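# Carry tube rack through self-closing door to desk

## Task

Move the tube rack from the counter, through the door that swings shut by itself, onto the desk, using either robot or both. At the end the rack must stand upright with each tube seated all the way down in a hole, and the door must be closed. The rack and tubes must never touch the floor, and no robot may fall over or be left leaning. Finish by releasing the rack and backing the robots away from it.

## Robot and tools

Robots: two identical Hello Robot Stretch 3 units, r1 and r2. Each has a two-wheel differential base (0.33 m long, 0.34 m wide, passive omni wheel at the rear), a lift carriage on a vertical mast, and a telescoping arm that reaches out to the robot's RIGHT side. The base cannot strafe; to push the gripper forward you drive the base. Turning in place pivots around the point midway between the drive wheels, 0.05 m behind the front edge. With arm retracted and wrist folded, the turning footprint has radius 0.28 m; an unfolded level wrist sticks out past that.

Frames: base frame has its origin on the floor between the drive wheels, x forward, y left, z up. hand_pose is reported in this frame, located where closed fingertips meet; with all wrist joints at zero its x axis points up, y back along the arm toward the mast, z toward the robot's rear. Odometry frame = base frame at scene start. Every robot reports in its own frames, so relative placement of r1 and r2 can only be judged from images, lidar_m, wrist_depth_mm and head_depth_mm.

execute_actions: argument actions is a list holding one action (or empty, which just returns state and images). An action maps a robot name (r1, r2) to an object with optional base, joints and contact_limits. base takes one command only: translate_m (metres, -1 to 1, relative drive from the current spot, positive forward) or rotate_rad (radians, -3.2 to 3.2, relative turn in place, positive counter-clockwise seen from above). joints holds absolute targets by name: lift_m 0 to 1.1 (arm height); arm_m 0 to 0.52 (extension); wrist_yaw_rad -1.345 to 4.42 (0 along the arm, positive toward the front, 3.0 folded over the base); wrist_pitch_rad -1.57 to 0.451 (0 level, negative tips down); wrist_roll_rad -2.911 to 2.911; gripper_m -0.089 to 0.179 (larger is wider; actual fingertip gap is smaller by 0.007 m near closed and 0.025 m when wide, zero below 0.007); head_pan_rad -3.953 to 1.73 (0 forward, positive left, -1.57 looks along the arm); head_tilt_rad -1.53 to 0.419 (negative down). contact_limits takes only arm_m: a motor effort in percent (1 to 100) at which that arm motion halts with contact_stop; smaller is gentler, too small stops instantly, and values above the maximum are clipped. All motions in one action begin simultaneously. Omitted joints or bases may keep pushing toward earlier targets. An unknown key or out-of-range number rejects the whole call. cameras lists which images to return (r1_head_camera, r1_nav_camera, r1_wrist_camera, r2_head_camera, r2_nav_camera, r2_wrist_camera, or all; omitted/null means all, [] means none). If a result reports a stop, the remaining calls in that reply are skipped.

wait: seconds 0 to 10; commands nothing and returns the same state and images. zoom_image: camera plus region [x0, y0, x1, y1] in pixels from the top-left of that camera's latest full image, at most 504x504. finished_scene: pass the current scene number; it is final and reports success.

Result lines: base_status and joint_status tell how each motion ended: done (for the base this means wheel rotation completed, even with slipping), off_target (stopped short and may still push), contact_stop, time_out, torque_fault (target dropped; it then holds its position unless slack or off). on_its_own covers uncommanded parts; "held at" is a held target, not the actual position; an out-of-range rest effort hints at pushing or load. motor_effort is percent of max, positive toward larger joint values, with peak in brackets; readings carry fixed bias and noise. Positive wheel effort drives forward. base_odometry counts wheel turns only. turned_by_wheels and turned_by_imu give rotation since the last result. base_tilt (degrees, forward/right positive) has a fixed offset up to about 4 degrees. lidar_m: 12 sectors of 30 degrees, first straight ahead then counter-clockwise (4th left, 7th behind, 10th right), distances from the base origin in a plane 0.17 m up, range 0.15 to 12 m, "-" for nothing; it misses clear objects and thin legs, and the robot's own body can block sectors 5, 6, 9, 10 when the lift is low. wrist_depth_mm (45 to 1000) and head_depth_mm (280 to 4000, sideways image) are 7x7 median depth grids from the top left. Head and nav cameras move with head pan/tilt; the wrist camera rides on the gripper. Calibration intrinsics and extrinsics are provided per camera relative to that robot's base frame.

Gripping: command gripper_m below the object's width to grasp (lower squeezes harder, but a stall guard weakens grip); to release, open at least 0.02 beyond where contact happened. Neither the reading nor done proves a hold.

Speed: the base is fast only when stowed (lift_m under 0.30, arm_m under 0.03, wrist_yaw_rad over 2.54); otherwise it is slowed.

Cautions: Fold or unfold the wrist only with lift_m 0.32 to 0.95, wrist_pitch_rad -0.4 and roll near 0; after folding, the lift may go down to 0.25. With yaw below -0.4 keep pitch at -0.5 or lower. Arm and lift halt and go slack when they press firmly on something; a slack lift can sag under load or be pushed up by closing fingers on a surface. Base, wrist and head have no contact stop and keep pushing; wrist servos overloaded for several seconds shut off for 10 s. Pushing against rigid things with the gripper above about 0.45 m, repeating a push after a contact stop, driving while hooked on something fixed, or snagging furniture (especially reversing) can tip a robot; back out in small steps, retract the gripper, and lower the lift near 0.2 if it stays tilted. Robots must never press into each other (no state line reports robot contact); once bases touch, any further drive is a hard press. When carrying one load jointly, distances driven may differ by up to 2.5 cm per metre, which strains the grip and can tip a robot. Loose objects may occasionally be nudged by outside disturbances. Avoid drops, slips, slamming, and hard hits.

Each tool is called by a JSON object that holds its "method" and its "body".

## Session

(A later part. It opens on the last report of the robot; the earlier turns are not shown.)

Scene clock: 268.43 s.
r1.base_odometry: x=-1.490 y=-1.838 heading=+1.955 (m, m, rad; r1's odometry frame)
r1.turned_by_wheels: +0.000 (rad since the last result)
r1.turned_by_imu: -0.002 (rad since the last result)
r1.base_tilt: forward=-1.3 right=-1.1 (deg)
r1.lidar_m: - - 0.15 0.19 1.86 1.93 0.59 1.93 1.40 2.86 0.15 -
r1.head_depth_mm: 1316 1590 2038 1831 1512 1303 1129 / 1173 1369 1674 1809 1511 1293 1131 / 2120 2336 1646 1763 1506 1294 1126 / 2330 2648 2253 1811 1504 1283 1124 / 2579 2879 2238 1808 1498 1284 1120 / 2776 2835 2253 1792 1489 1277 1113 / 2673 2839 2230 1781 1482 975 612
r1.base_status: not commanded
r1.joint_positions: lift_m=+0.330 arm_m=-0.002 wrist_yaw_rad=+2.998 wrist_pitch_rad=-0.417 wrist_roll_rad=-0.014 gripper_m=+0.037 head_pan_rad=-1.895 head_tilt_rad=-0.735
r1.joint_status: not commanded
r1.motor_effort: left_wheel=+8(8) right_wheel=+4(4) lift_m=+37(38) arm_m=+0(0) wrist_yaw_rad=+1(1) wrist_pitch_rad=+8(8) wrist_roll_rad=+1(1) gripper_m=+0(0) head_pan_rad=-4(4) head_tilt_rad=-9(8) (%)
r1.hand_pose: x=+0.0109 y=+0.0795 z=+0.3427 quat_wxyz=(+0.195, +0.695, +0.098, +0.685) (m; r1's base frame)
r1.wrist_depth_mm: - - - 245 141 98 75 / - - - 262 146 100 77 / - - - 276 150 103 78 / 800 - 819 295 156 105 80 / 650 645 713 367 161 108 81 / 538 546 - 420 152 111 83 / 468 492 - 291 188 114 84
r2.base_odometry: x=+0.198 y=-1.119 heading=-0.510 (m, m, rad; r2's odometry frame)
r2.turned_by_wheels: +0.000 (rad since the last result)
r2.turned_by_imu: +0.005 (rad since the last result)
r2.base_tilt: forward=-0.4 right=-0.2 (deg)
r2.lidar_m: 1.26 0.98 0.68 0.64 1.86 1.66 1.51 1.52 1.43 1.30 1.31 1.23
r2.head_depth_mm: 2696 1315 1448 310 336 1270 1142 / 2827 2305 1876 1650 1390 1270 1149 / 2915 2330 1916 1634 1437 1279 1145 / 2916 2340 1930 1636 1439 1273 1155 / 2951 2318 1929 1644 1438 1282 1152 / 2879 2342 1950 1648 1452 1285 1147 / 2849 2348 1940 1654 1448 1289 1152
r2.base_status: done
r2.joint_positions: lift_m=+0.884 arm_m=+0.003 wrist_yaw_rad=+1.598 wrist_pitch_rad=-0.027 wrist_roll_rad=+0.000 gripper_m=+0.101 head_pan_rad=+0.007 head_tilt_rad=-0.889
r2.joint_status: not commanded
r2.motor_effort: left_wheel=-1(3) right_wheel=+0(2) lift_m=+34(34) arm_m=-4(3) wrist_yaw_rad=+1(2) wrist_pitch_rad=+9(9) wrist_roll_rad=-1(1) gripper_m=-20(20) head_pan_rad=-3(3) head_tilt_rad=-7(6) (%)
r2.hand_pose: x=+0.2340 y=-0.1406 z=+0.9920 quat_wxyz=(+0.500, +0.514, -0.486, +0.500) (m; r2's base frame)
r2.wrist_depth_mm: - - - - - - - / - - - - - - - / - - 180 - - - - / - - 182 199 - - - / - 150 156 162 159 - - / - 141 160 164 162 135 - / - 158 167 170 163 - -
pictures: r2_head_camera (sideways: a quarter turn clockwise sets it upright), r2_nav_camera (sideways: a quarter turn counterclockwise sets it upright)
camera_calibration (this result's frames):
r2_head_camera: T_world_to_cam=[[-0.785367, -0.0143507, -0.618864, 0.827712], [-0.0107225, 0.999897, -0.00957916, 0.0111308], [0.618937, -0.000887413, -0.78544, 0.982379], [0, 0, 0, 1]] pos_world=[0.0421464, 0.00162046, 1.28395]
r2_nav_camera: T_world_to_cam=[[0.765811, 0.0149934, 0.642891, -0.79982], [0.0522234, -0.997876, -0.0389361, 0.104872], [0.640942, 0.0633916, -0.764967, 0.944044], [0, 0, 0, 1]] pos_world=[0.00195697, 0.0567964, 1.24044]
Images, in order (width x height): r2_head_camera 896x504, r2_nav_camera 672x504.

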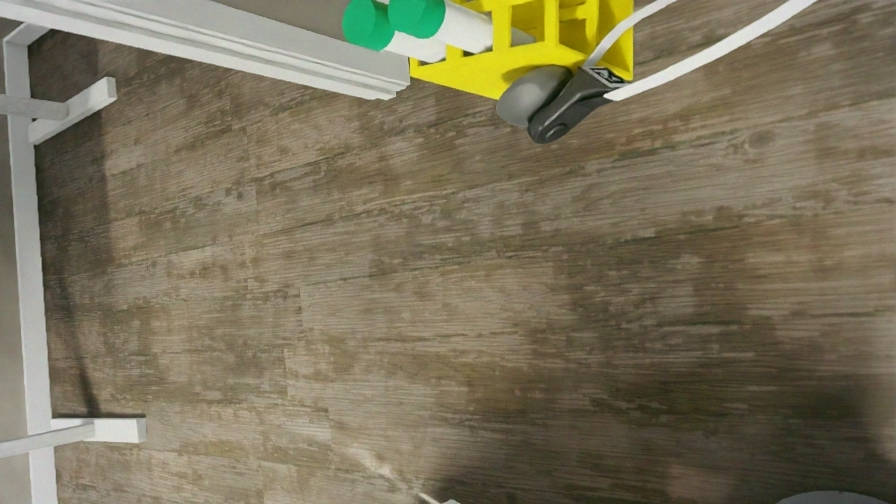

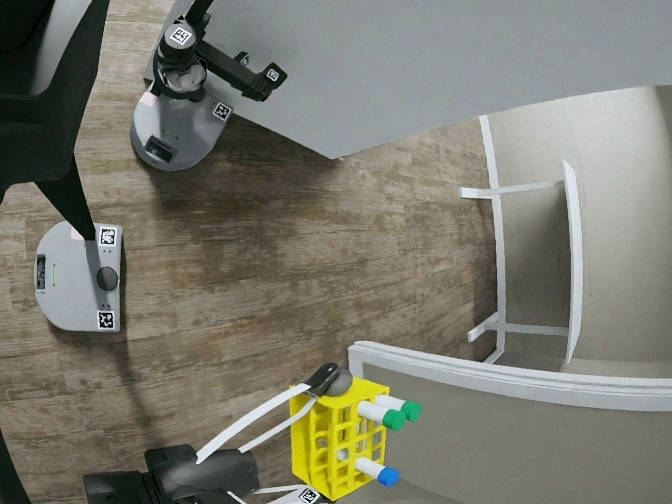

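{"method": "execute_actions", "body": {"actions": [{"r2":{"base":{"translate_m":0.7}}}], "cameras": ["r2_nav_camera","r2_wrist_camera"]}}

{"method": "execute_actions", "body": {"actions": [{"r2":{"base":{"translate_m":1.0}}}], "cameras": ["r2_nav_camera","r2_head_camera","r1_nav_camera"]}}

Scene clock: 289.30 s.
r1.base_odometry: x=-1.490 y=-1.838 heading=+1.955 (m, m, rad; r1's odometry frame)
r1.turned_by_wheels: +0.000 (rad since the last result)
r1.turned_by_imu: -0.003 (rad since the last result)
r1.base_tilt: forward=-1.4 right=-1.0 (deg)
r1.lidar_m: - - 0.15 0.19 1.86 1.93 1.98 1.93 0.65 2.85 0.15 -
r1.head_depth_mm: 528 565 2032 1835 1513 1218 1132 / 1129 1345 1542 891 1262 1182 1127 / 2105 2341 1641 1761 1503 1233 1123 / 2331 2652 2276 1809 1494 1285 1121 / 2577 2834 2267 1793 1494 1276 1118 / 2803 2874 2253 1797 1492 1272 1114 / 2711 2840 2215 1781 1491 972 613
r1.base_status: not commanded
r1.joint_positions: lift_m=+0.330 arm_m=-0.002 wrist_yaw_rad=+2.998 wrist_pitch_rad=-0.417 wrist_roll_rad=-0.014 gripper_m=+0.037 head_pan_rad=-1.895 head_tilt_rad=-0.735
r1.joint_status: not commanded
r1.motor_effort: left_wheel=+9(8) right_wheel=+5(5) lift_m=+38(38) arm_m=+0(0) wrist_yaw_rad=+2(2) wrist_pitch_rad=+8(8) wrist_roll_rad=+0(1) gripper_m=+0(0) head_pan_rad=-5(3) head_tilt_rad=-8(9) (%)
r1.hand_pose: x=+0.0109 y=+0.0795 z=+0.3427 quat_wxyz=(+0.195, +0.695, +0.098, +0.685) (m; r1's base frame)
r1.wrist_depth_mm: - - - 246 140 98 75 / - - - 261 144 101 77 / - - - 278 150 103 78 / 795 - 827 298 155 105 80 / 652 645 694 366 161 109 81 / 541 554 - 431 152 111 83 / 470 482 - 291 188 114 84
r2.base_odometry: x=+0.809 y=-1.461 heading=-0.510 (m, m, rad; r2's odometry frame)
r2.turned_by_wheels: +0.000 (rad since the last result)
r2.turned_by_imu: +0.006 (rad since the last result)
r2.base_tilt: forward=-0.4 right=-0.2 (deg)
r2.lidar_m: 2.27 2.14 0.68 0.67 0.74 2.41 2.20 2.02 1.31 1.18 0.73 0.59
r2.head_depth_mm: 2557 2319 1908 311 336 1224 1147 / 2458 2280 1936 1643 1386 1270 1146 / 2493 2322 1925 1639 1438 1276 1148 / 2453 2335 1942 1645 1441 1270 1154 / 2421 2320 1929 1646 1430 1289 1151 / 2421 2327 1940 1659 1446 1281 1152 / 2358 2238 1942 1663 1443 1284 1158
r2.base_status: done
r2.joint_positions: lift_m=+0.884 arm_m=+0.003 wrist_yaw_rad=+1.598 wrist_pitch_rad=-0.027 wrist_roll_rad=+0.000 gripper_m=+0.101 head_pan_rad=+0.007 head_tilt_rad=-0.889
r2.joint_status: not commanded
r2.motor_effort: left_wheel=-2(4) right_wheel=+0(3) lift_m=+34(34) arm_m=-4(4) wrist_yaw_rad=+2(1) wrist_pitch_rad=+9(9) wrist_roll_rad=-1(0) gripper_m=-20(20) head_pan_rad=-3(3) head_tilt_rad=-6(7) (%)
r2.hand_pose: x=+0.2340 y=-0.1406 z=+0.9920 quat_wxyz=(+0.500, +0.514, -0.486, +0.500) (m; r2's base frame)
r2.wrist_depth_mm: - - - - - 386 408 / - - - - - 400 419 / - - 179 - 519 404 435 / - - 182 200 461 415 445 / - 150 156 162 160 424 462 / - 141 160 164 162 135 474 / - 157 167 169 163 448 494
pictures: r2_nav_camera (sideways: a quarter turn counterclockwise sets it upright), r2_wrist_camera
camera_calibration (this result's frames):
r2_nav_camera: T_world_to_cam=[[0.765848, 0.0149936, 0.642847, -0.799764], [0.0522212, -0.997876, -0.0389387, 0.104875], [0.640898, 0.0633913, -0.765004, 0.944092], [0, 0, 0, 1]] pos_world=[0.00195345, 0.0567964, 1.24044]
r2_wrist_camera: T_world_to_cam=[[-0.0187956, -0.99959, 0.0215851, -0.160838], [-0.154331, -0.0184296, -0.987847, 1.05642], [0.98784, -0.0218984, -0.153921, 0.079781], [0, 0, 0, 1]] pos_world=[0.0812044, -0.139555, 1.05933]
Images, in order (width x height): r2_nav_camera 672x504, r2_wrist_camera 644x364.

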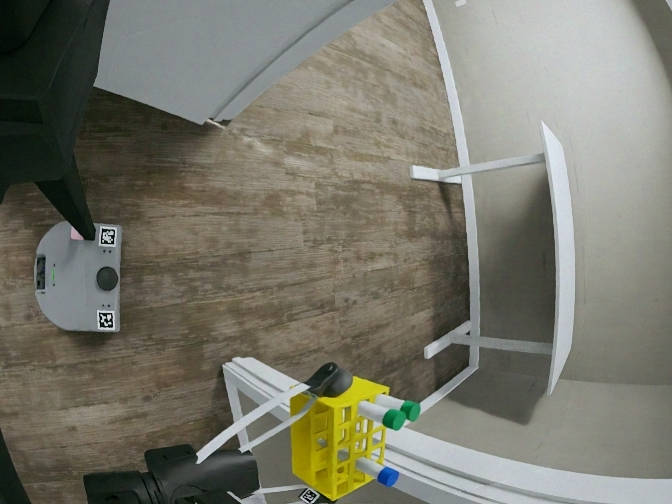

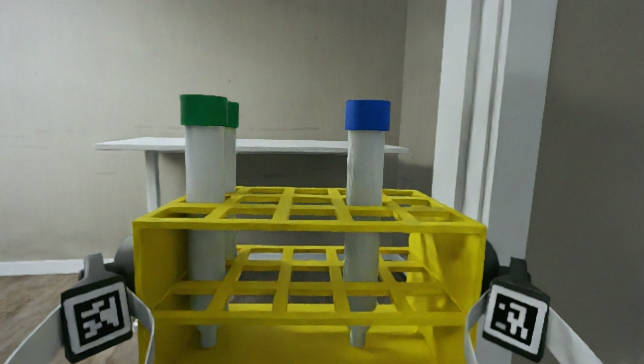

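Scene clock: 300.53 s.
r1.base_odometry: x=-1.490 y=-1.838 heading=+1.955 (m, m, rad; r1's odometry frame)
r1.turned_by_wheels: +0.000 (rad since the last result)
r1.turned_by_imu: -0.003 (rad since the last result)
r1.base_tilt: forward=-1.3 right=-1.0 (deg)
r1.lidar_m: - - 0.15 0.19 1.86 1.93 1.98 1.93 1.39 1.48 0.15 -
r1.head_depth_mm: 1305 1597 2045 1836 1514 1290 1127 / 1173 1358 1675 1816 1510 1289 1129 / 2115 2326 1649 1758 1507 1286 1123 / 2327 2645 2269 1808 1501 1284 1124 / 2576 2851 2278 1746 1496 1275 1116 / 2781 2666 2178 1752 1495 1273 1116 / 2622 2825 2244 1782 1482 975 613
r1.base_status: not commanded
r1.joint_positions: lift_m=+0.330 arm_m=-0.002 wrist_yaw_rad=+2.998 wrist_pitch_rad=-0.417 wrist_roll_rad=-0.014 gripper_m=+0.037 head_pan_rad=-1.895 head_tilt_rad=-0.735
r1.joint_status: not commanded
r1.motor_effort: left_wheel=+10(9) right_wheel=+4(4) lift_m=+38(38) arm_m=+0(0) wrist_yaw_rad=+1(1) wrist_pitch_rad=+8(8) wrist_roll_rad=+1(0) gripper_m=-1(1) head_pan_rad=-5(4) head_tilt_rad=-8(8) (%)
r1.hand_pose: x=+0.0109 y=+0.0795 z=+0.3427 quat_wxyz=(+0.195, +0.695, +0.098, +0.685) (m; r1's base frame)
r1.wrist_depth_mm: - - - 246 141 98 75 / - - - 261 146 100 77 / - - - 276 149 103 78 / 801 - 804 297 156 105 80 / 636 651 689 364 160 108 81 / 536 552 - 424 152 111 83 / 479 490 - 294 187 114 85
r2.base_odometry: x=+1.682 y=-1.949 heading=-0.510 (m, m, rad; r2's odometry frame)
r2.turned_by_wheels: +0.000 (rad since the last result)
r2.turned_by_imu: +0.008 (rad since the last result)
r2.base_tilt: forward=-0.4 right=-0.3 (deg)
r2.lidar_m: 1.59 1.26 1.98 2.74 0.88 0.93 3.20 0.51 0.54 1.04 1.05 1.29
r2.head_depth_mm: 796 1760 1576 310 337 1273 1139 / 795 1772 1930 1654 1379 1274 1145 / 797 1750 1935 1638 1443 1274 1153 / 771 1725 1893 1643 1437 1280 1149 / 776 1705 1886 1658 1442 1282 1145 / 776 1684 1873 1661 1441 1277 1152 / 755 1658 1876 1659 1444 1283 1151
r2.base_status: done
r2.joint_positions: lift_m=+0.884 arm_m=+0.003 wrist_yaw_rad=+1.598 wrist_pitch_rad=-0.027 wrist_roll_rad=+0.000 gripper_m=+0.101 head_pan_rad=+0.007 head_tilt_rad=-0.889
r2.joint_status: not commanded
r2.motor_effort: left_wheel=-2(2) right_wheel=+1(3) lift_m=+34(34) arm_m=-5(4) wrist_yaw_rad=+1(2) wrist_pitch_rad=+9(9) wrist_roll_rad=+0(0) gripper_m=-20(20) head_pan_rad=-3(3) head_tilt_rad=-6(7) (%)
r2.hand_pose: x=+0.2340 y=-0.1406 z=+0.9920 quat_wxyz=(+0.500, +0.514, -0.486, +0.500) (m; r2's base frame)
r2.wrist_depth_mm: - - - - - - 929 / - - - - - - 931 / - - 179 - - - 932 / 899 929 182 199 820 - 922 / - 149 157 162 159 - 933 / - 141 161 164 162 134 929 / - 158 167 170 163 - 908
pictures: r1_nav_camera (sideways: a quarter turn counterclockwise sets it upright), r2_head_camera (sideways: a quarter turn clockwise sets it upright), r2_nav_camera (sideways: a quarter turn counterclockwise sets it upright)
camera_calibration (this result's frames):
r1_nav_camera: T_world_to_cam=[[-0.180865, -0.637068, 0.749288, -0.931485], [-0.941958, 0.331308, 0.0543152, -0.0108242], [-0.282847, -0.695974, -0.660014, 0.82571], [0, 0, 0, 1]] pos_world=[0.0548804, -0.0151603, 1.24352]
r2_head_camera: T_world_to_cam=[[-0.785415, -0.0143511, -0.618803, 0.827633], [-0.0107232, 0.999897, -0.00957887, 0.0111304], [0.618877, -0.000887804, -0.785488, 0.982441], [0, 0, 0, 1]] pos_world=[0.042145, 0.00162045, 1.28394]
r2_nav_camera: T_world_to_cam=[[0.76586, 0.0149938, 0.642832, -0.799744], [0.0522204, -0.997876, -0.0389396, 0.104876], [0.640883, 0.0633913, -0.765017, 0.944109], [0, 0, 0, 1]] pos_world=[0.00195223, 0.0567964, 1.24044]
Images, in order (width x height): r1_nav_camera 672x504, r2_head_camera 896x504, r2_nav_camera 672x504.

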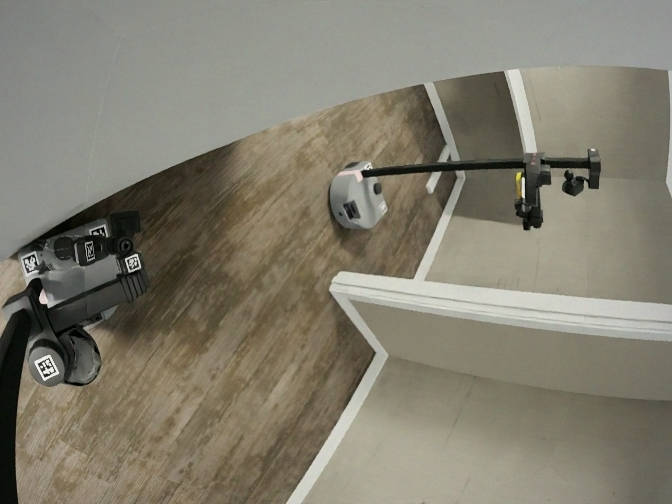

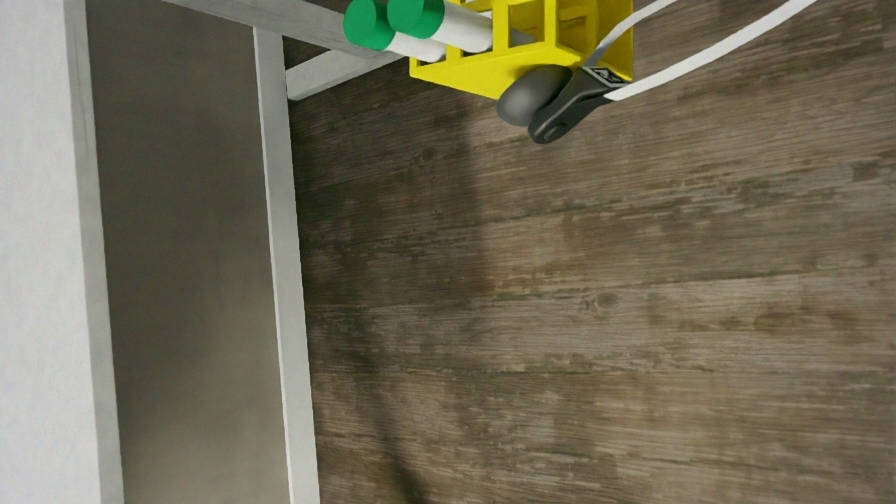

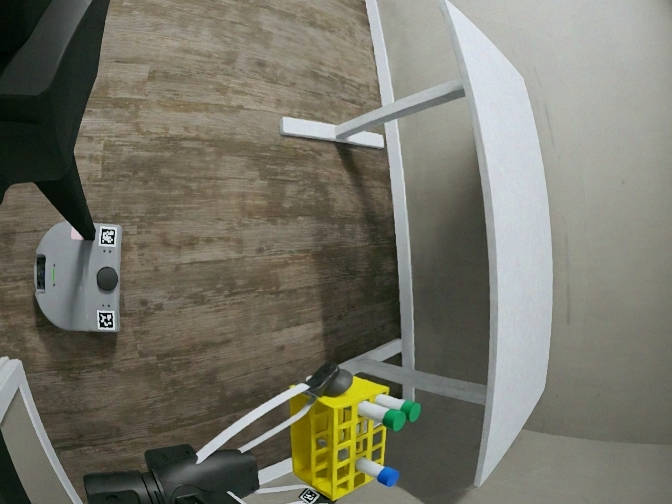

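{"method": "execute_actions", "body": {"actions": [{"r1":{"base":{"translate_m":-0.17},"joints":{"head_pan_rad":-2.6,"head_tilt_rad":-1.0}},"r2":{"base":{"translate_m":0.35},"joints":{"lift_m":0.96}}}], "cameras": ["r2_head_camera"]}}

{"method": "execute_actions", "body": {"actions": [{"r1":{"base":{"rotate_rad":1.2}},"r2":{"base":{"translate_m":0.3}}}], "cameras": ["r2_nav_camera","r2_head_camera","r1_nav_camera","r2_wrist_camera"]}}

Scene clock: 346.80 s.
r1.base_odometry: x=-1.427 y=-1.996 heading=+1.955 (m, m, rad; r1's odometry frame)
r1.turned_by_wheels: +0.000 (rad since the last result)
r1.turned_by_imu: -0.003 (rad since the last result)
r1.base_tilt: forward=-1.1 right=-1.1 (deg)
r1.lidar_m: - - 0.15 0.19 1.78 1.84 1.83 1.78 1.33 1.83 0.24 0.15
r1.head_depth_mm: 1615 1861 1689 1475 1316 1209 1069 / 1630 1862 1669 1475 1314 - - / 1648 1860 1676 1465 1315 1215 - / 1656 1890 1669 1473 1310 1225 - / 1676 1890 1667 1462 1309 1233 1047 / 1709 1883 1658 1464 1306 1196 1060 / 1726 1872 1663 1465 1307 1177 1071
r1.base_status: done
r1.joint_positions: lift_m=+0.330 arm_m=-0.002 wrist_yaw_rad=+2.998 wrist_pitch_rad=-0.417 wrist_roll_rad=-0.014 gripper_m=+0.037 head_pan_rad=-2.593 head_tilt_rad=-0.988
r1.joint_status: all done
r1.motor_effort: left_wheel=+4(5) right_wheel=-1(5) lift_m=+37(38) arm_m=+0(1) wrist_yaw_rad=+1(2) wrist_pitch_rad=+8(8) wrist_roll_rad=+1(0) gripper_m=+1(1) head_pan_rad=-4(54) head_tilt_rad=-7(27) (%)
r1.hand_pose: x=+0.0109 y=+0.0795 z=+0.3427 quat_wxyz=(+0.195, +0.695, +0.098, +0.685) (m; r1's base frame)
r1.wrist_depth_mm: - - - - 152 116 93 / - - - - 159 120 95 / - - - - 166 124 99 / 792 - 844 767 177 128 101 / 647 633 696 630 183 133 104 / 553 541 - 547 181 139 108 / 471 487 - 312 219 146 111
r2.base_odometry: x=+1.988 y=-2.120 heading=-0.510 (m, m, rad; r2's odometry frame)
r2.turned_by_wheels: +0.000 (rad since the last result)
r2.turned_by_imu: +0.003 (rad since the last result)
r2.base_tilt: forward=-0.4 right=-0.2 (deg)
r2.lidar_m: 1.24 1.25 1.00 2.79 1.34 1.13 2.07 0.81 0.99 0.98 0.99 0.96
r2.head_depth_mm: 736 589 520 - 1369 1274 1150 / 741 592 1632 1651 1432 1280 1147 / 742 593 531 1644 1439 1283 1153 / 746 594 533 1652 1443 1277 1149 / 746 595 533 1651 1431 1286 1156 / 749 596 520 1662 1442 1279 1158 / 751 599 522 1660 1443 1283 1154
r2.base_status: done
r2.joint_positions: lift_m=+0.959 arm_m=+0.003 wrist_yaw_rad=+1.598 wrist_pitch_rad=-0.027 wrist_roll_rad=+0.000 gripper_m=+0.101 head_pan_rad=+0.007 head_tilt_rad=-0.889
r2.joint_status: all done
r2.motor_effort: left_wheel=-2(2) right_wheel=+1(4) lift_m=+34(35) arm_m=-3(4) wrist_yaw_rad=+2(1) wrist_pitch_rad=+9(9) wrist_roll_rad=+0(0) gripper_m=-21(20) head_pan_rad=-3(3) head_tilt_rad=-7(6) (%)
r2.hand_pose: x=+0.2340 y=-0.1406 z=+1.0670 quat_wxyz=(+0.500, +0.514, -0.486, +0.500) (m; r2's base frame)
r2.wrist_depth_mm: - - - - - - 876 / - - - - - - 873 / - - 179 - - - 867 / - - 181 200 - - 886 / 549 149 156 163 159 588 815 / 377 141 160 164 162 135 809 / - 157 167 169 163 - 838
pictures: r2_head_camera (sideways: a quarter turn clockwise sets it upright)
camera_calibration (this result's frames):
r2_head_camera: T_world_to_cam=[[-0.785438, -0.0143516, -0.618774, 0.827595], [-0.010724, 0.999897, -0.00957872, 0.0111302], [0.618847, -0.00088776, -0.785511, 0.982471], [0, 0, 0, 1]] pos_world=[0.0421443, 0.00162046, 1.28394]
Images, in order (width x height): r2_head_camera 896x504.

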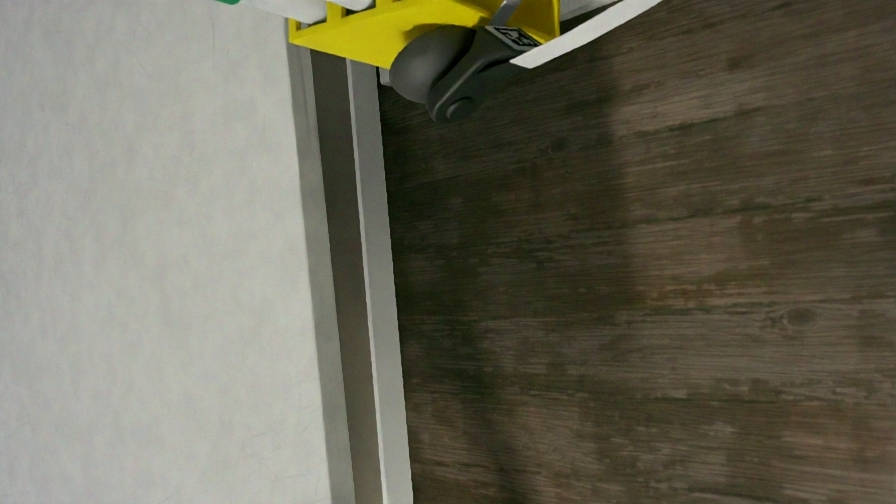

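Scene clock: 350.77 s.
r1.base_odometry: x=-1.427 y=-1.996 heading=-3.128 (m, m, rad; r1's odometry frame)
r1.turned_by_wheels: +1.200 (rad since the last result)
r1.turned_by_imu: +1.181 (rad since the last result)
r1.base_tilt: forward=-1.3 right=-1.0 (deg)
r1.lidar_m: 0.26 1.76 1.76 1.95 1.78 1.77 1.32 2.12 0.30 0.21 0.19 0.20
r1.head_depth_mm: 2310 1934 1687 1483 1318 1205 1076 / 2302 1934 1671 1476 1312 - - / 2022 1932 1672 1475 1311 1217 - / 2231 1932 1667 1466 1311 1223 - / 2277 1939 1670 1463 1306 1229 1050 / 2229 1890 1009 981 957 931 908 / 657 645 634 624 612 605 596
r1.base_status: done
r1.joint_positions: lift_m=+0.330 arm_m=-0.002 wrist_yaw_rad=+2.997 wrist_pitch_rad=-0.417 wrist_roll_rad=-0.014 gripper_m=+0.037 head_pan_rad=-2.607 head_tilt_rad=-0.988
r1.joint_status: not commanded
r1.motor_effort: left_wheel=-2(11) right_wheel=+5(34) lift_m=+37(38) arm_m=+1(0) wrist_yaw_rad=+2(17) wrist_pitch_rad=+8(8) wrist_roll_rad=+0(0) gripper_m=-1(1) head_pan_rad=+4(29) head_tilt_rad=-8(24) (%)
r1.hand_pose: x=+0.0111 y=+0.0794 z=+0.3427 quat_wxyz=(+0.196, +0.695, +0.098, +0.685) (m; r1's base frame)
r1.wrist_depth_mm: - - - - - - - / - - - - - - - / - - - - - - - / 785 - 841 852 850 896 927 / 651 642 689 695 714 720 758 / 542 551 - 570 587 605 620 / 466 484 - 514 494 504 517
r2.base_odometry: x=+2.250 y=-2.266 heading=-0.510 (m, m, rad; r2's odometry frame)
r2.turned_by_wheels: +0.000 (rad since the last result)
r2.turned_by_imu: +0.002 (rad since the last result)
r2.base_tilt: forward=-0.4 right=-0.2 (deg)
r2.lidar_m: 0.94 0.95 0.84 2.40 1.82 1.39 2.21 1.09 1.03 0.94 0.95 0.71
r2.head_depth_mm: 738 588 503 - 353 342 1145 / 740 591 493 421 368 339 1144 / 743 593 493 423 369 337 1144 / 744 594 494 423 370 334 1151 / 747 596 495 424 371 329 1148 / 749 598 495 424 371 329 1152 / 752 598 497 426 372 330 1137
r2.base_status: done
r2.joint_positions: lift_m=+0.959 arm_m=+0.003 wrist_yaw_rad=+1.598 wrist_pitch_rad=-0.027 wrist_roll_rad=+0.000 gripper_m=+0.101 head_pan_rad=+0.007 head_tilt_rad=-0.889
r2.joint_status: not commanded
r2.motor_effort: left_wheel=-3(3) right_wheel=+1(4) lift_m=+34(34) arm_m=-4(4) wrist_yaw_rad=+1(1) wrist_pitch_rad=+9(9) wrist_roll_rad=+0(1) gripper_m=-20(20) head_pan_rad=-2(3) head_tilt_rad=-6(7) (%)
r2.hand_pose: x=+0.2340 y=-0.1406 z=+1.0670 quat_wxyz=(+0.500, +0.514, -0.486, +0.500) (m; r2's base frame)
r2.wrist_depth_mm: 760 785 815 843 893 918 852 / 773 806 848 867 920 945 843 / 793 808 179 882 946 992 838 / 809 843 183 200 940 997 836 / 549 150 156 163 159 602 807 / 391 141 160 164 162 135 419 / - 157 167 169 163 287 320
pictures: r1_nav_camera (sideways: a quarter turn counterclockwise sets it upright), r2_head_camera (sideways: a quarter turn clockwise sets it upright), r2_nav_camera (sideways: a quarter turn counterclockwise sets it upright), r2_wrist_camera
camera_calibration (this result's frames):
r1_nav_camera: T_world_to_cam=[[-0.69646, -0.448784, 0.559943, -0.681618], [-0.508489, 0.859232, 0.0561963, -0.015899], [-0.506341, -0.245587, -0.826623, 1.04373], [0, 0, 0, 1]] pos_world=[0.0456819, -0.0359105, 1.24534]
r2_head_camera: T_world_to_cam=[[-0.78544, -0.0143514, -0.618771, 0.827592], [-0.0107238, 0.999897, -0.00957871, 0.0111302], [0.618845, -0.000887931, -0.785513, 0.982474], [0, 0, 0, 1]] pos_world=[0.0421443, 0.00162045, 1.28394]
r2_nav_camera: T_world_to_cam=[[0.765886, 0.0149941, 0.642801, -0.799703], [0.052219, -0.997876, -0.0389414, 0.104879], [0.640852, 0.0633911, -0.765043, 0.944143], [0, 0, 0, 1]] pos_world=[0.00194972, 0.0567963, 1.24044]
r2_wrist_camera: T_world_to_cam=[[-0.018795, -0.99959, 0.0215863, -0.162458], [-0.154359, -0.0184302, -0.987843, 1.13051], [0.987836, -0.0218985, -0.15395, 0.0913564], [0, 0, 0, 1]] pos_world=[0.0812055, -0.139555, 1.13433]
Images, in order (width x height): r1_nav_camera 672x504, r2_head_camera 896x504, r2_nav_camera 672x504, r2_wrist_camera 644x364.

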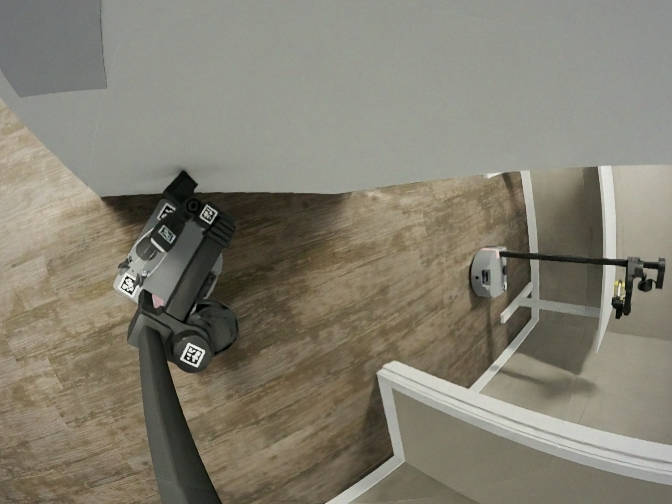

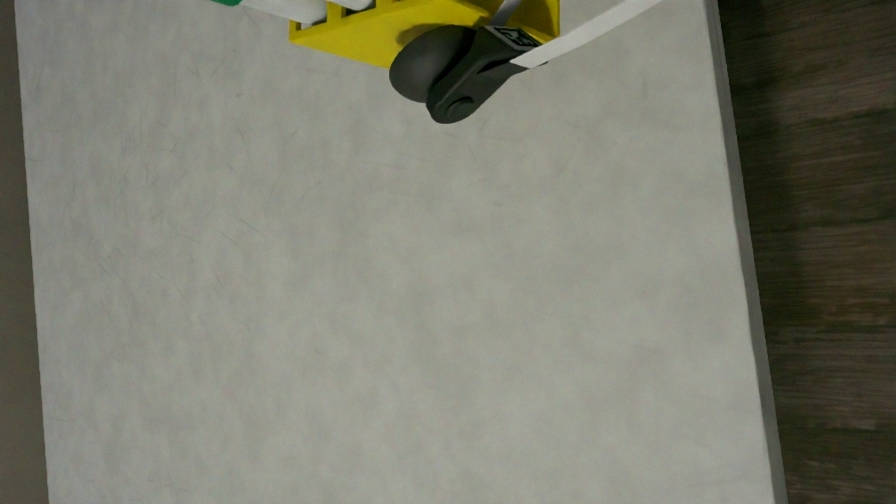

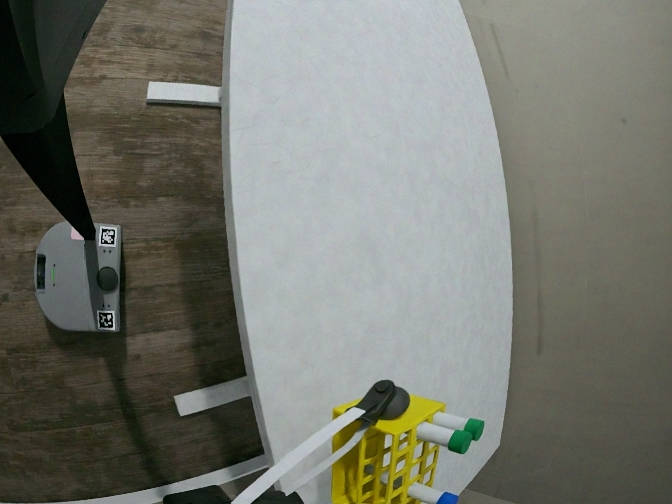

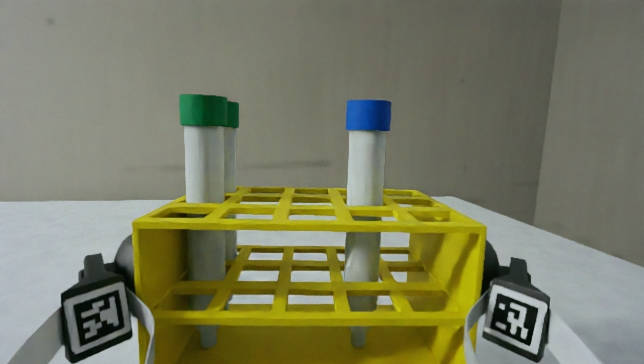

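{"method": "execute_actions", "body": {"actions": [{"r1":{"base":{"translate_m":-0.33}},"r2":{"base":{"translate_m":0.1},"joints":{"lift_m":0.905}}}], "cameras": ["r2_wrist_camera"]}}

{"method": "execute_actions", "body": {"actions": [{"r1":{"base":{"translate_m":-0.33}},"r2":{"joints":{"lift_m":0.89}}}], "cameras": ["r2_head_camera","r1_nav_camera","r2_wrist_camera"]}}

Scene clock: 362.07 s.
r1.base_odometry: x=-1.097 y=-1.992 heading=-3.128 (m, m, rad; r1's odometry frame)
r1.turned_by_wheels: +0.000 (rad since the last result)
r1.turned_by_imu: -0.005 (rad since the last result)
r1.base_tilt: forward=-1.3 right=-1.0 (deg)
r1.lidar_m: 0.16 0.22 1.97 1.85 1.53 1.52 0.99 2.02 0.49 0.20 0.15 0.15
r1.head_depth_mm: 2210 1940 1655 1445 1317 1206 1076 / 2312 1949 1683 1477 1313 - - / 2294 1935 1678 1473 1314 1218 - / 2310 1885 1666 1465 1303 1229 - / 2230 1933 1673 1463 1306 1237 1048 / 2271 1924 1665 1450 1313 1161 765 / 2271 1931 1668 1463 995 697 537
r1.base_status: done
r1.joint_positions: lift_m=+0.330 arm_m=-0.002 wrist_yaw_rad=+3.001 wrist_pitch_rad=-0.417 wrist_roll_rad=-0.014 gripper_m=+0.037 head_pan_rad=-2.607 head_tilt_rad=-0.988
r1.joint_status: not commanded
r1.motor_effort: left_wheel=+0(8) right_wheel=+7(7) lift_m=+38(37) arm_m=+0(1) wrist_yaw_rad=-1(2) wrist_pitch_rad=+8(8) wrist_roll_rad=+1(0) gripper_m=+0(1) head_pan_rad=+4(5) head_tilt_rad=-7(7) (%)
r1.hand_pose: x=+0.0103 y=+0.0796 z=+0.3427 quat_wxyz=(+0.194, +0.695, +0.099, +0.685) (m; r1's base frame)
r1.wrist_depth_mm: - - - - - - - / - - - - - - - / - - - - - - - / 784 - 820 871 885 914 284 / 633 643 701 680 692 710 261 / 541 542 - 579 589 566 243 / 471 491 - 507 494 407 223
r2.base_odometry: x=+2.337 y=-2.315 heading=-0.510 (m, m, rad; r2's odometry frame)
r2.turned_by_wheels: +0.000 (rad since the last result)
r2.turned_by_imu: +0.001 (rad since the last result)
r2.base_tilt: forward=-0.4 right=-0.3 (deg)
r2.lidar_m: 0.84 0.85 0.80 2.16 1.99 1.47 1.25 1.19 1.01 0.92 0.66 0.63
r2.head_depth_mm: 738 589 497 307 338 327 295 / 736 590 492 425 359 328 295 / 728 590 493 423 369 328 295 / 720 595 494 423 370 328 295 / 720 596 496 424 370 329 296 / 722 598 496 424 371 329 296 / 715 598 497 425 372 330 296
r2.base_status: done
r2.joint_positions: lift_m=+0.906 arm_m=+0.003 wrist_yaw_rad=+1.598 wrist_pitch_rad=-0.027 wrist_roll_rad=+0.000 gripper_m=+0.101 head_pan_rad=+0.007 head_tilt_rad=-0.889
r2.joint_status: all done
r2.motor_effort: left_wheel=-3(4) right_wheel=+1(5) lift_m=+10(29) arm_m=-4(4) wrist_yaw_rad=+2(1) wrist_pitch_rad=+9(9) wrist_roll_rad=+0(0) gripper_m=-20(20) head_pan_rad=-3(3) head_tilt_rad=-6(6) (%)
r2.hand_pose: x=+0.2340 y=-0.1406 z=+1.0134 quat_wxyz=(+0.500, +0.514, -0.486, +0.500) (m; r2's base frame)
r2.wrist_depth_mm: 674 695 722 745 786 823 839 / 683 718 742 762 798 833 836 / 705 733 179 793 828 869 816 / 703 733 181 200 843 894 820 / 393 149 157 163 159 417 446 / 277 140 160 164 161 135 294 / - 158 166 170 163 202 225
pictures: r2_wrist_camera
camera_calibration (this result's frames):
r2_wrist_camera: T_world_to_cam=[[-0.0187941, -0.99959, 0.0215884, -0.161305], [-0.154406, -0.0184315, -0.987836, 1.07763], [0.987829, -0.0218989, -0.153996, 0.0831664], [0, 0, 0, 1]] pos_world=[0.0812072, -0.139555, 1.08081]
Images, in order (width x height): r2_wrist_camera 644x364.

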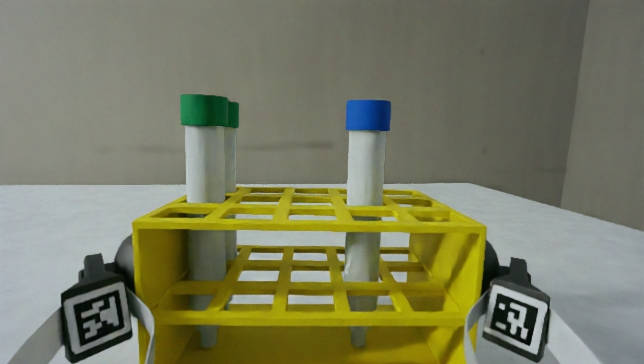

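Scene clock: 366.33 s.
r1.base_odometry: x=-0.767 y=-1.987 heading=-3.129 (m, m, rad; r1's odometry frame)
r1.turned_by_wheels: +0.000 (rad since the last result)
r1.turned_by_imu: -0.008 (rad since the last result)
r1.base_tilt: forward=-1.2 right=-1.1 (deg)
r1.lidar_m: - - 0.15 0.28 1.27 1.05 0.66 1.69 2.14 0.31 0.15 -
r1.head_depth_mm: 1934 1925 883 1024 1293 1209 1069 / 2203 1957 1693 1428 1299 1235 - / 2226 1973 1681 1485 1322 1226 - / 2333 1865 1672 1470 1312 1225 - / 2280 1771 1680 1468 1314 1215 1013 / 2208 1903 1683 1470 1312 1197 742 / 2206 1951 1677 1465 1305 1183 608
r1.base_status: done
r1.joint_positions: lift_m=+0.330 arm_m=-0.002 wrist_yaw_rad=+2.997 wrist_pitch_rad=-0.417 wrist_roll_rad=-0.014 gripper_m=+0.037 head_pan_rad=-2.605 head_tilt_rad=-0.980
r1.joint_status: not commanded
r1.motor_effort: left_wheel=+3(10) right_wheel=+3(18) lift_m=+38(38) arm_m=+1(1) wrist_yaw_rad=+2(7) wrist_pitch_rad=+8(8) wrist_roll_rad=+0(0) gripper_m=-1(1) head_pan_rad=+3(6) head_tilt_rad=-11(19) (%)
r1.hand_pose: x=+0.0110 y=+0.0795 z=+0.3427 quat_wxyz=(+0.196, +0.695, +0.098, +0.685) (m; r1's base frame)
r1.wrist_depth_mm: - - - - 166 104 76 / - - - - 168 105 77 / - - - - 172 107 77 / 798 - 838 460 175 108 78 / 636 630 698 631 177 109 79 / 541 566 - 549 159 110 79 / 476 494 - 347 202 112 80
r2.base_odometry: x=+2.337 y=-2.315 heading=-0.510 (m, m, rad; r2's odometry frame)
r2.turned_by_wheels: +0.000 (rad since the last result)
r2.turned_by_imu: +0.000 (rad since the last result)
r2.base_tilt: forward=-0.4 right=-0.3 (deg)
r2.lidar_m: 0.84 0.85 0.80 2.16 1.99 1.47 1.25 1.19 1.01 0.93 0.66 0.63
r2.head_depth_mm: 737 590 491 312 348 327 294 / 735 591 492 421 360 327 295 / 728 593 493 422 368 328 295 / 723 593 493 423 370 328 295 / 720 596 495 423 370 329 296 / 723 597 495 425 371 329 297 / 713 596 497 425 371 330 297
r2.base_status: not commanded
r2.joint_positions: lift_m=+0.891 arm_m=+0.003 wrist_yaw_rad=+1.598 wrist_pitch_rad=-0.027 wrist_roll_rad=+0.000 gripper_m=+0.101 head_pan_rad=+0.007 head_tilt_rad=-0.889
r2.joint_status: all done
r2.motor_effort: left_wheel=-3(3) right_wheel=+1(2) lift_m=+10(9) arm_m=-3(4) wrist_yaw_rad=+2(0) wrist_pitch_rad=+9(9) wrist_roll_rad=+0(0) gripper_m=-20(20) head_pan_rad=-3(3) head_tilt_rad=-6(7) (%)
r2.hand_pose: x=+0.2340 y=-0.1406 z=+0.9984 quat_wxyz=(+0.500, +0.514, -0.486, +0.500) (m; r2's base frame)
r2.wrist_depth_mm: 677 698 721 757 789 819 822 / 693 712 760 773 809 840 821 / 709 732 179 787 813 865 826 / 628 658 182 200 742 865 823 / 344 149 156 163 159 369 397 / 244 141 160 164 161 135 261 / - 158 167 169 163 179 198
pictures: r1_nav_camera (sideways: a quarter turn counterclockwise sets it upright), r2_head_camera (sideways: a quarter turn clockwise sets it upright), r2_wrist_camera
camera_calibration (this result's frames):
r1_nav_camera: T_world_to_cam=[[-0.691955, -0.447994, 0.566127, -0.689702], [-0.509813, 0.858448, 0.0561919, -0.0158858], [-0.511164, -0.249737, -0.8224, 1.03828], [0, 0, 0, 1]] pos_world=[0.0453881, -0.0360495, 1.24523]
r2_head_camera: T_world_to_cam=[[-0.785441, -0.0143513, -0.61877, 0.827591], [-0.0107237, 0.999897, -0.00957871, 0.0111302], [0.618844, -0.000888001, -0.785514, 0.982475], [0, 0, 0, 1]] pos_world=[0.0421442, 0.00162045, 1.28394]
r2_wrist_camera: T_world_to_cam=[[-0.0187938, -0.99959, 0.0215891, -0.160982], [-0.15442, -0.0184319, -0.987833, 1.06281], [0.987827, -0.021899, -0.15401, 0.0808707], [0, 0, 0, 1]] pos_world=[0.0812077, -0.139555, 1.06581]
Images, in order (width x height): r1_nav_camera 672x504, r2_head_camera 896x504, r2_wrist_camera 644x364.

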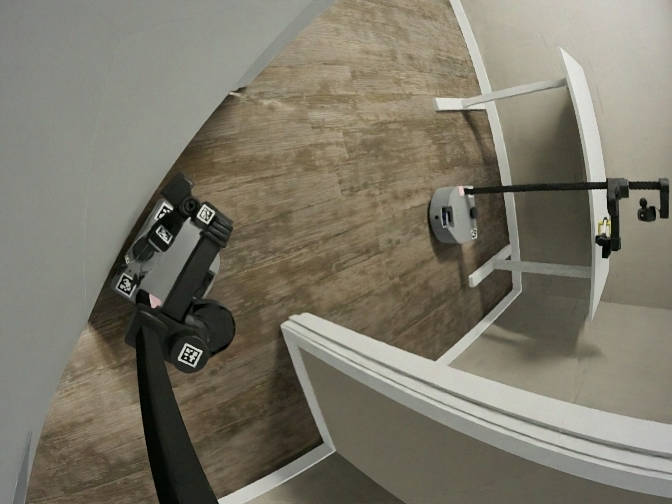

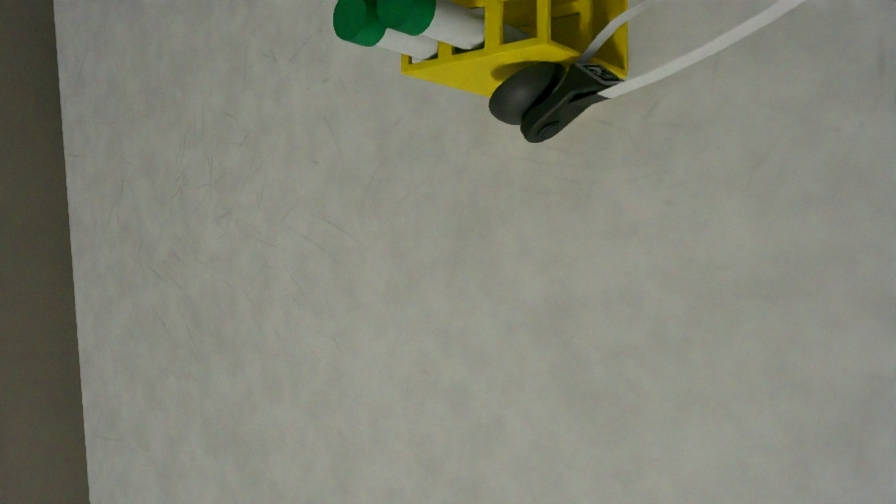

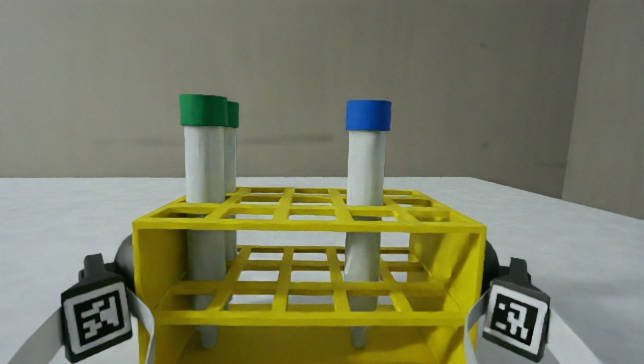

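{"method": "execute_actions", "body": {"actions": [{"r1":{"base":{"rotate_rad":-0.72}},"r2":{"joints":{"lift_m":0.885}}}], "cameras": []}}

{"method": "execute_actions", "body": {"actions": [{"r1":{"base":{"translate_m":-0.25}},"r2":{"joints":{"gripper_m":0.179}}}], "cameras": ["r1_nav_camera","r2_wrist_camera"]}}

Scene clock: 376.80 s.
r1.base_odometry: x=-0.767 y=-1.987 heading=+2.435 (m, m, rad; r1's odometry frame)
r1.turned_by_wheels: -0.720 (rad since the last result)
r1.turned_by_imu: -0.717 (rad since the last result)
r1.base_tilt: forward=-1.3 right=-1.0 (deg)
r1.lidar_m: 0.15 - 0.15 0.18 1.85 1.33 1.27 0.66 0.68 1.69 0.78 0.23
r1.head_depth_mm: 1153 1329 1565 1470 1317 1202 1077 / 1154 1419 1623 1466 1313 - - / 926 1168 1553 1465 1305 1222 - / 764 921 1161 1413 1309 1225 - / 639 759 927 1218 1309 1228 1048 / 601 743 1562 1461 1309 1193 1065 / 1693 1906 1658 1454 1301 1175 1075
r1.base_status: done
r1.joint_positions: lift_m=+0.330 arm_m=-0.002 wrist_yaw_rad=+2.998 wrist_pitch_rad=-0.418 wrist_roll_rad=-0.014 gripper_m=+0.037 head_pan_rad=-2.593 head_tilt_rad=-0.989
r1.joint_status: not commanded
r1.motor_effort: left_wheel=+12(68) right_wheel=-2(7) lift_m=+37(38) arm_m=+0(0) wrist_yaw_rad=+1(3) wrist_pitch_rad=+8(8) wrist_roll_rad=+0(0) gripper_m=+0(1) head_pan_rad=-5(15) head_tilt_rad=-6(11) (%)
r1.hand_pose: x=+0.0109 y=+0.0794 z=+0.3427 quat_wxyz=(+0.196, +0.695, +0.098, +0.685) (m; r1's base frame)
r1.wrist_depth_mm: - - 277 210 167 140 119 / - - 308 226 178 146 125 / - - 349 243 189 155 130 / 790 - 381 265 203 163 137 / 641 648 440 303 215 172 143 / 558 548 - 354 222 183 151 / 467 493 - 339 264 197 159
r2.base_odometry: x=+2.337 y=-2.315 heading=-0.510 (m, m, rad; r2's odometry frame)
r2.turned_by_wheels: +0.000 (rad since the last result)
r2.turned_by_imu: +0.000 (rad since the last result)
r2.base_tilt: forward=-0.4 right=-0.3 (deg)
r2.lidar_m: 0.84 0.85 0.80 2.15 1.99 1.47 1.25 1.18 1.01 0.93 0.66 0.63
r2.head_depth_mm: 739 589 491 310 335 327 294 / 735 590 493 422 357 327 295 / 727 594 493 422 370 328 295 / 720 594 493 423 370 328 295 / 720 594 495 424 370 329 296 / 721 596 495 424 371 329 296 / 712 598 497 426 371 330 296
r2.base_status: not commanded
r2.joint_positions: lift_m=+0.886 arm_m=+0.003 wrist_yaw_rad=+1.598 wrist_pitch_rad=-0.022 wrist_roll_rad=+0.000 gripper_m=+0.101 head_pan_rad=+0.007 head_tilt_rad=-0.889
r2.joint_status: all done
r2.motor_effort: left_wheel=-3(3) right_wheel=+1(1) lift_m=+10(9) arm_m=-4(4) wrist_yaw_rad=+1(1) wrist_pitch_rad=+8(9) wrist_roll_rad=+0(0) gripper_m=-20(20) head_pan_rad=-2(3) head_tilt_rad=-7(7) (%)
r2.hand_pose: x=+0.2342 y=-0.1405 z=+0.9946 quat_wxyz=(+0.499, +0.512, -0.487, +0.501) (m; r2's base frame)
r2.wrist_depth_mm: 678 697 724 760 795 828 814 / 684 717 737 774 815 836 816 / 711 741 178 782 834 872 825 / 621 652 175 590 734 870 823 / 337 155 156 162 159 360 387 / 237 140 161 164 161 135 252 / - 158 166 168 162 173 193
pictures: none
No camera images: the call's "cameras" was empty. Leave "cameras" out to get every camera's image.

Scene clock: 380.80 s.
r1.base_odometry: x=-0.576 y=-2.150 heading=+2.435 (m, m, rad; r1's odometry frame)
r1.turned_by_wheels: +0.000 (rad since the last result)
r1.turned_by_imu: -0.003 (rad since the last result)
r1.base_tilt: forward=-1.2 right=-1.2 (deg)
r1.lidar_m: 0.19 0.16 0.16 0.18 1.48 1.06 1.02 0.65 0.50 1.69 2.20 0.37
r1.head_depth_mm: 918 1070 1263 1444 1314 1207 1080 / 977 1137 1377 1472 1312 - - / 945 1160 1462 1462 1313 1221 - / 777 937 1184 1416 1309 1229 - / 662 773 934 1175 1290 1229 1055 / 576 658 772 925 1235 1192 1060 / 510 573 648 810 1303 1181 1074
r1.base_status: done
r1.joint_positions: lift_m=+0.330 arm_m=-0.002 wrist_yaw_rad=+2.998 wrist_pitch_rad=-0.418 wrist_roll_rad=-0.014 gripper_m=+0.037 head_pan_rad=-2.593 head_tilt_rad=-0.989
r1.joint_status: not commanded
r1.motor_effort: left_wheel=+3(11) right_wheel=-2(6) lift_m=+37(37) arm_m=+0(0) wrist_yaw_rad=+2(1) wrist_pitch_rad=+8(8) wrist_roll_rad=+1(1) gripper_m=+0(1) head_pan_rad=-4(4) head_tilt_rad=-6(6) (%)
r1.hand_pose: x=+0.0109 y=+0.0794 z=+0.3427 quat_wxyz=(+0.196, +0.695, +0.098, +0.685) (m; r1's base frame)
r1.wrist_depth_mm: - - - 203 175 154 138 / - - - 220 187 164 145 / - - - 238 203 174 153 / 805 - 830 262 218 185 162 / 631 626 696 296 236 198 171 / 557 560 - 340 247 213 184 / 477 488 - 344 293 235 198
r2.base_odometry: x=+2.337 y=-2.315 heading=-0.510 (m, m, rad; r2's odometry frame)
r2.turned_by_wheels: +0.000 (rad since the last result)
r2.turned_by_imu: +0.000 (rad since the last result)
r2.base_tilt: forward=-0.4 right=-0.2 (deg)
r2.lidar_m: 0.84 0.85 0.79 2.15 1.99 1.47 1.25 1.19 1.01 0.93 0.66 0.63
r2.head_depth_mm: 736 590 491 312 335 327 294 / 736 591 491 421 351 328 295 / 727 592 493 422 363 328 295 / 720 593 494 422 370 328 295 / 720 594 495 424 371 329 296 / 722 597 497 425 371 329 297 / 712 598 497 425 371 330 297
r2.base_status: not commanded
r2.joint_positions: lift_m=+0.886 arm_m=+0.003 wrist_yaw_rad=+1.598 wrist_pitch_rad=-0.021 wrist_roll_rad=+0.000 gripper_m=+0.179 head_pan_rad=+0.007 head_tilt_rad=-0.889
r2.joint_status: all done
r2.motor_effort: left_wheel=-3(2) right_wheel=+1(2) lift_m=+10(10) arm_m=-3(4) wrist_yaw_rad=+1(1) wrist_pitch_rad=+7(8) wrist_roll_rad=+0(1) gripper_m=+0(87) head_pan_rad=-2(3) head_tilt_rad=-6(7) (%)
r2.hand_pose: x=+0.2342 y=-0.1405 z=+0.9950 quat_wxyz=(+0.499, +0.512, -0.487, +0.502) (m; r2's base frame)
r2.wrist_depth_mm: 671 704 736 757 789 822 816 / 686 720 741 768 809 837 827 / 706 737 177 792 816 861 832 / 632 655 177 596 750 877 818 / 341 149 156 162 147 378 388 / - 142 160 164 161 134 255 / - 158 166 169 163 177 198
pictures: r1_nav_camera (sideways: a quarter turn counterclockwise sets it upright), r2_wrist_camera
camera_calibration (this result's frames):
r1_nav_camera: T_world_to_cam=[[-0.691117, -0.458504, 0.558687, -0.680013], [-0.520013, 0.852308, 0.0561968, -0.0158293], [-0.501939, -0.251686, -0.827473, 1.04481], [0, 0, 0, 1]] pos_world=[0.0462321, -0.035333, 1.24536]
r2_wrist_camera: T_world_to_cam=[[-0.0189169, -0.999594, 0.0213139, -0.160596], [-0.148583, -0.0182704, -0.988731, 1.05898], [0.988719, -0.0218706, -0.148177, 0.0741534], [0, 0, 0, 1]] pos_world=[0.0809911, -0.139561, 1.06145]
Images, in order (width x height): r1_nav_camera 672x504, r2_wrist_camera 644x364.

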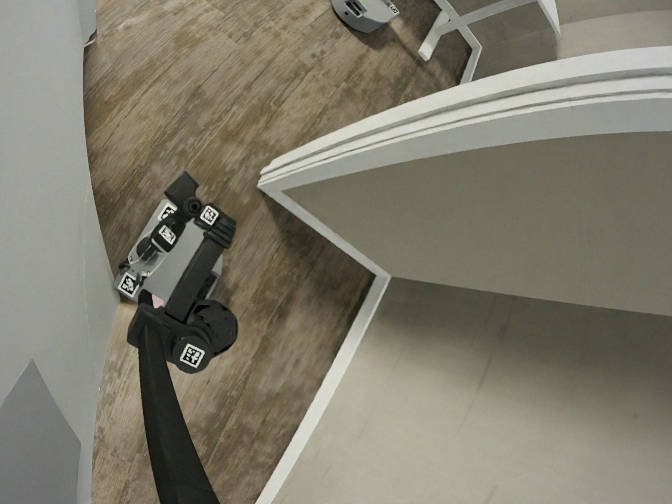

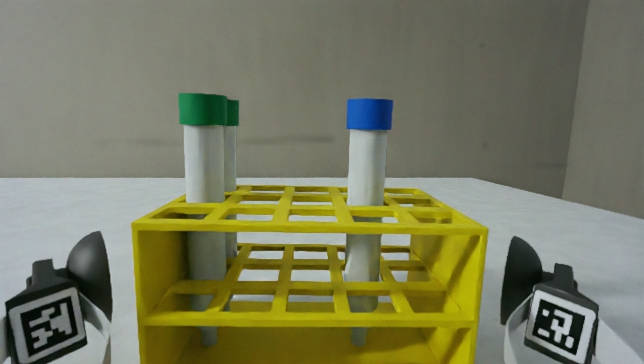

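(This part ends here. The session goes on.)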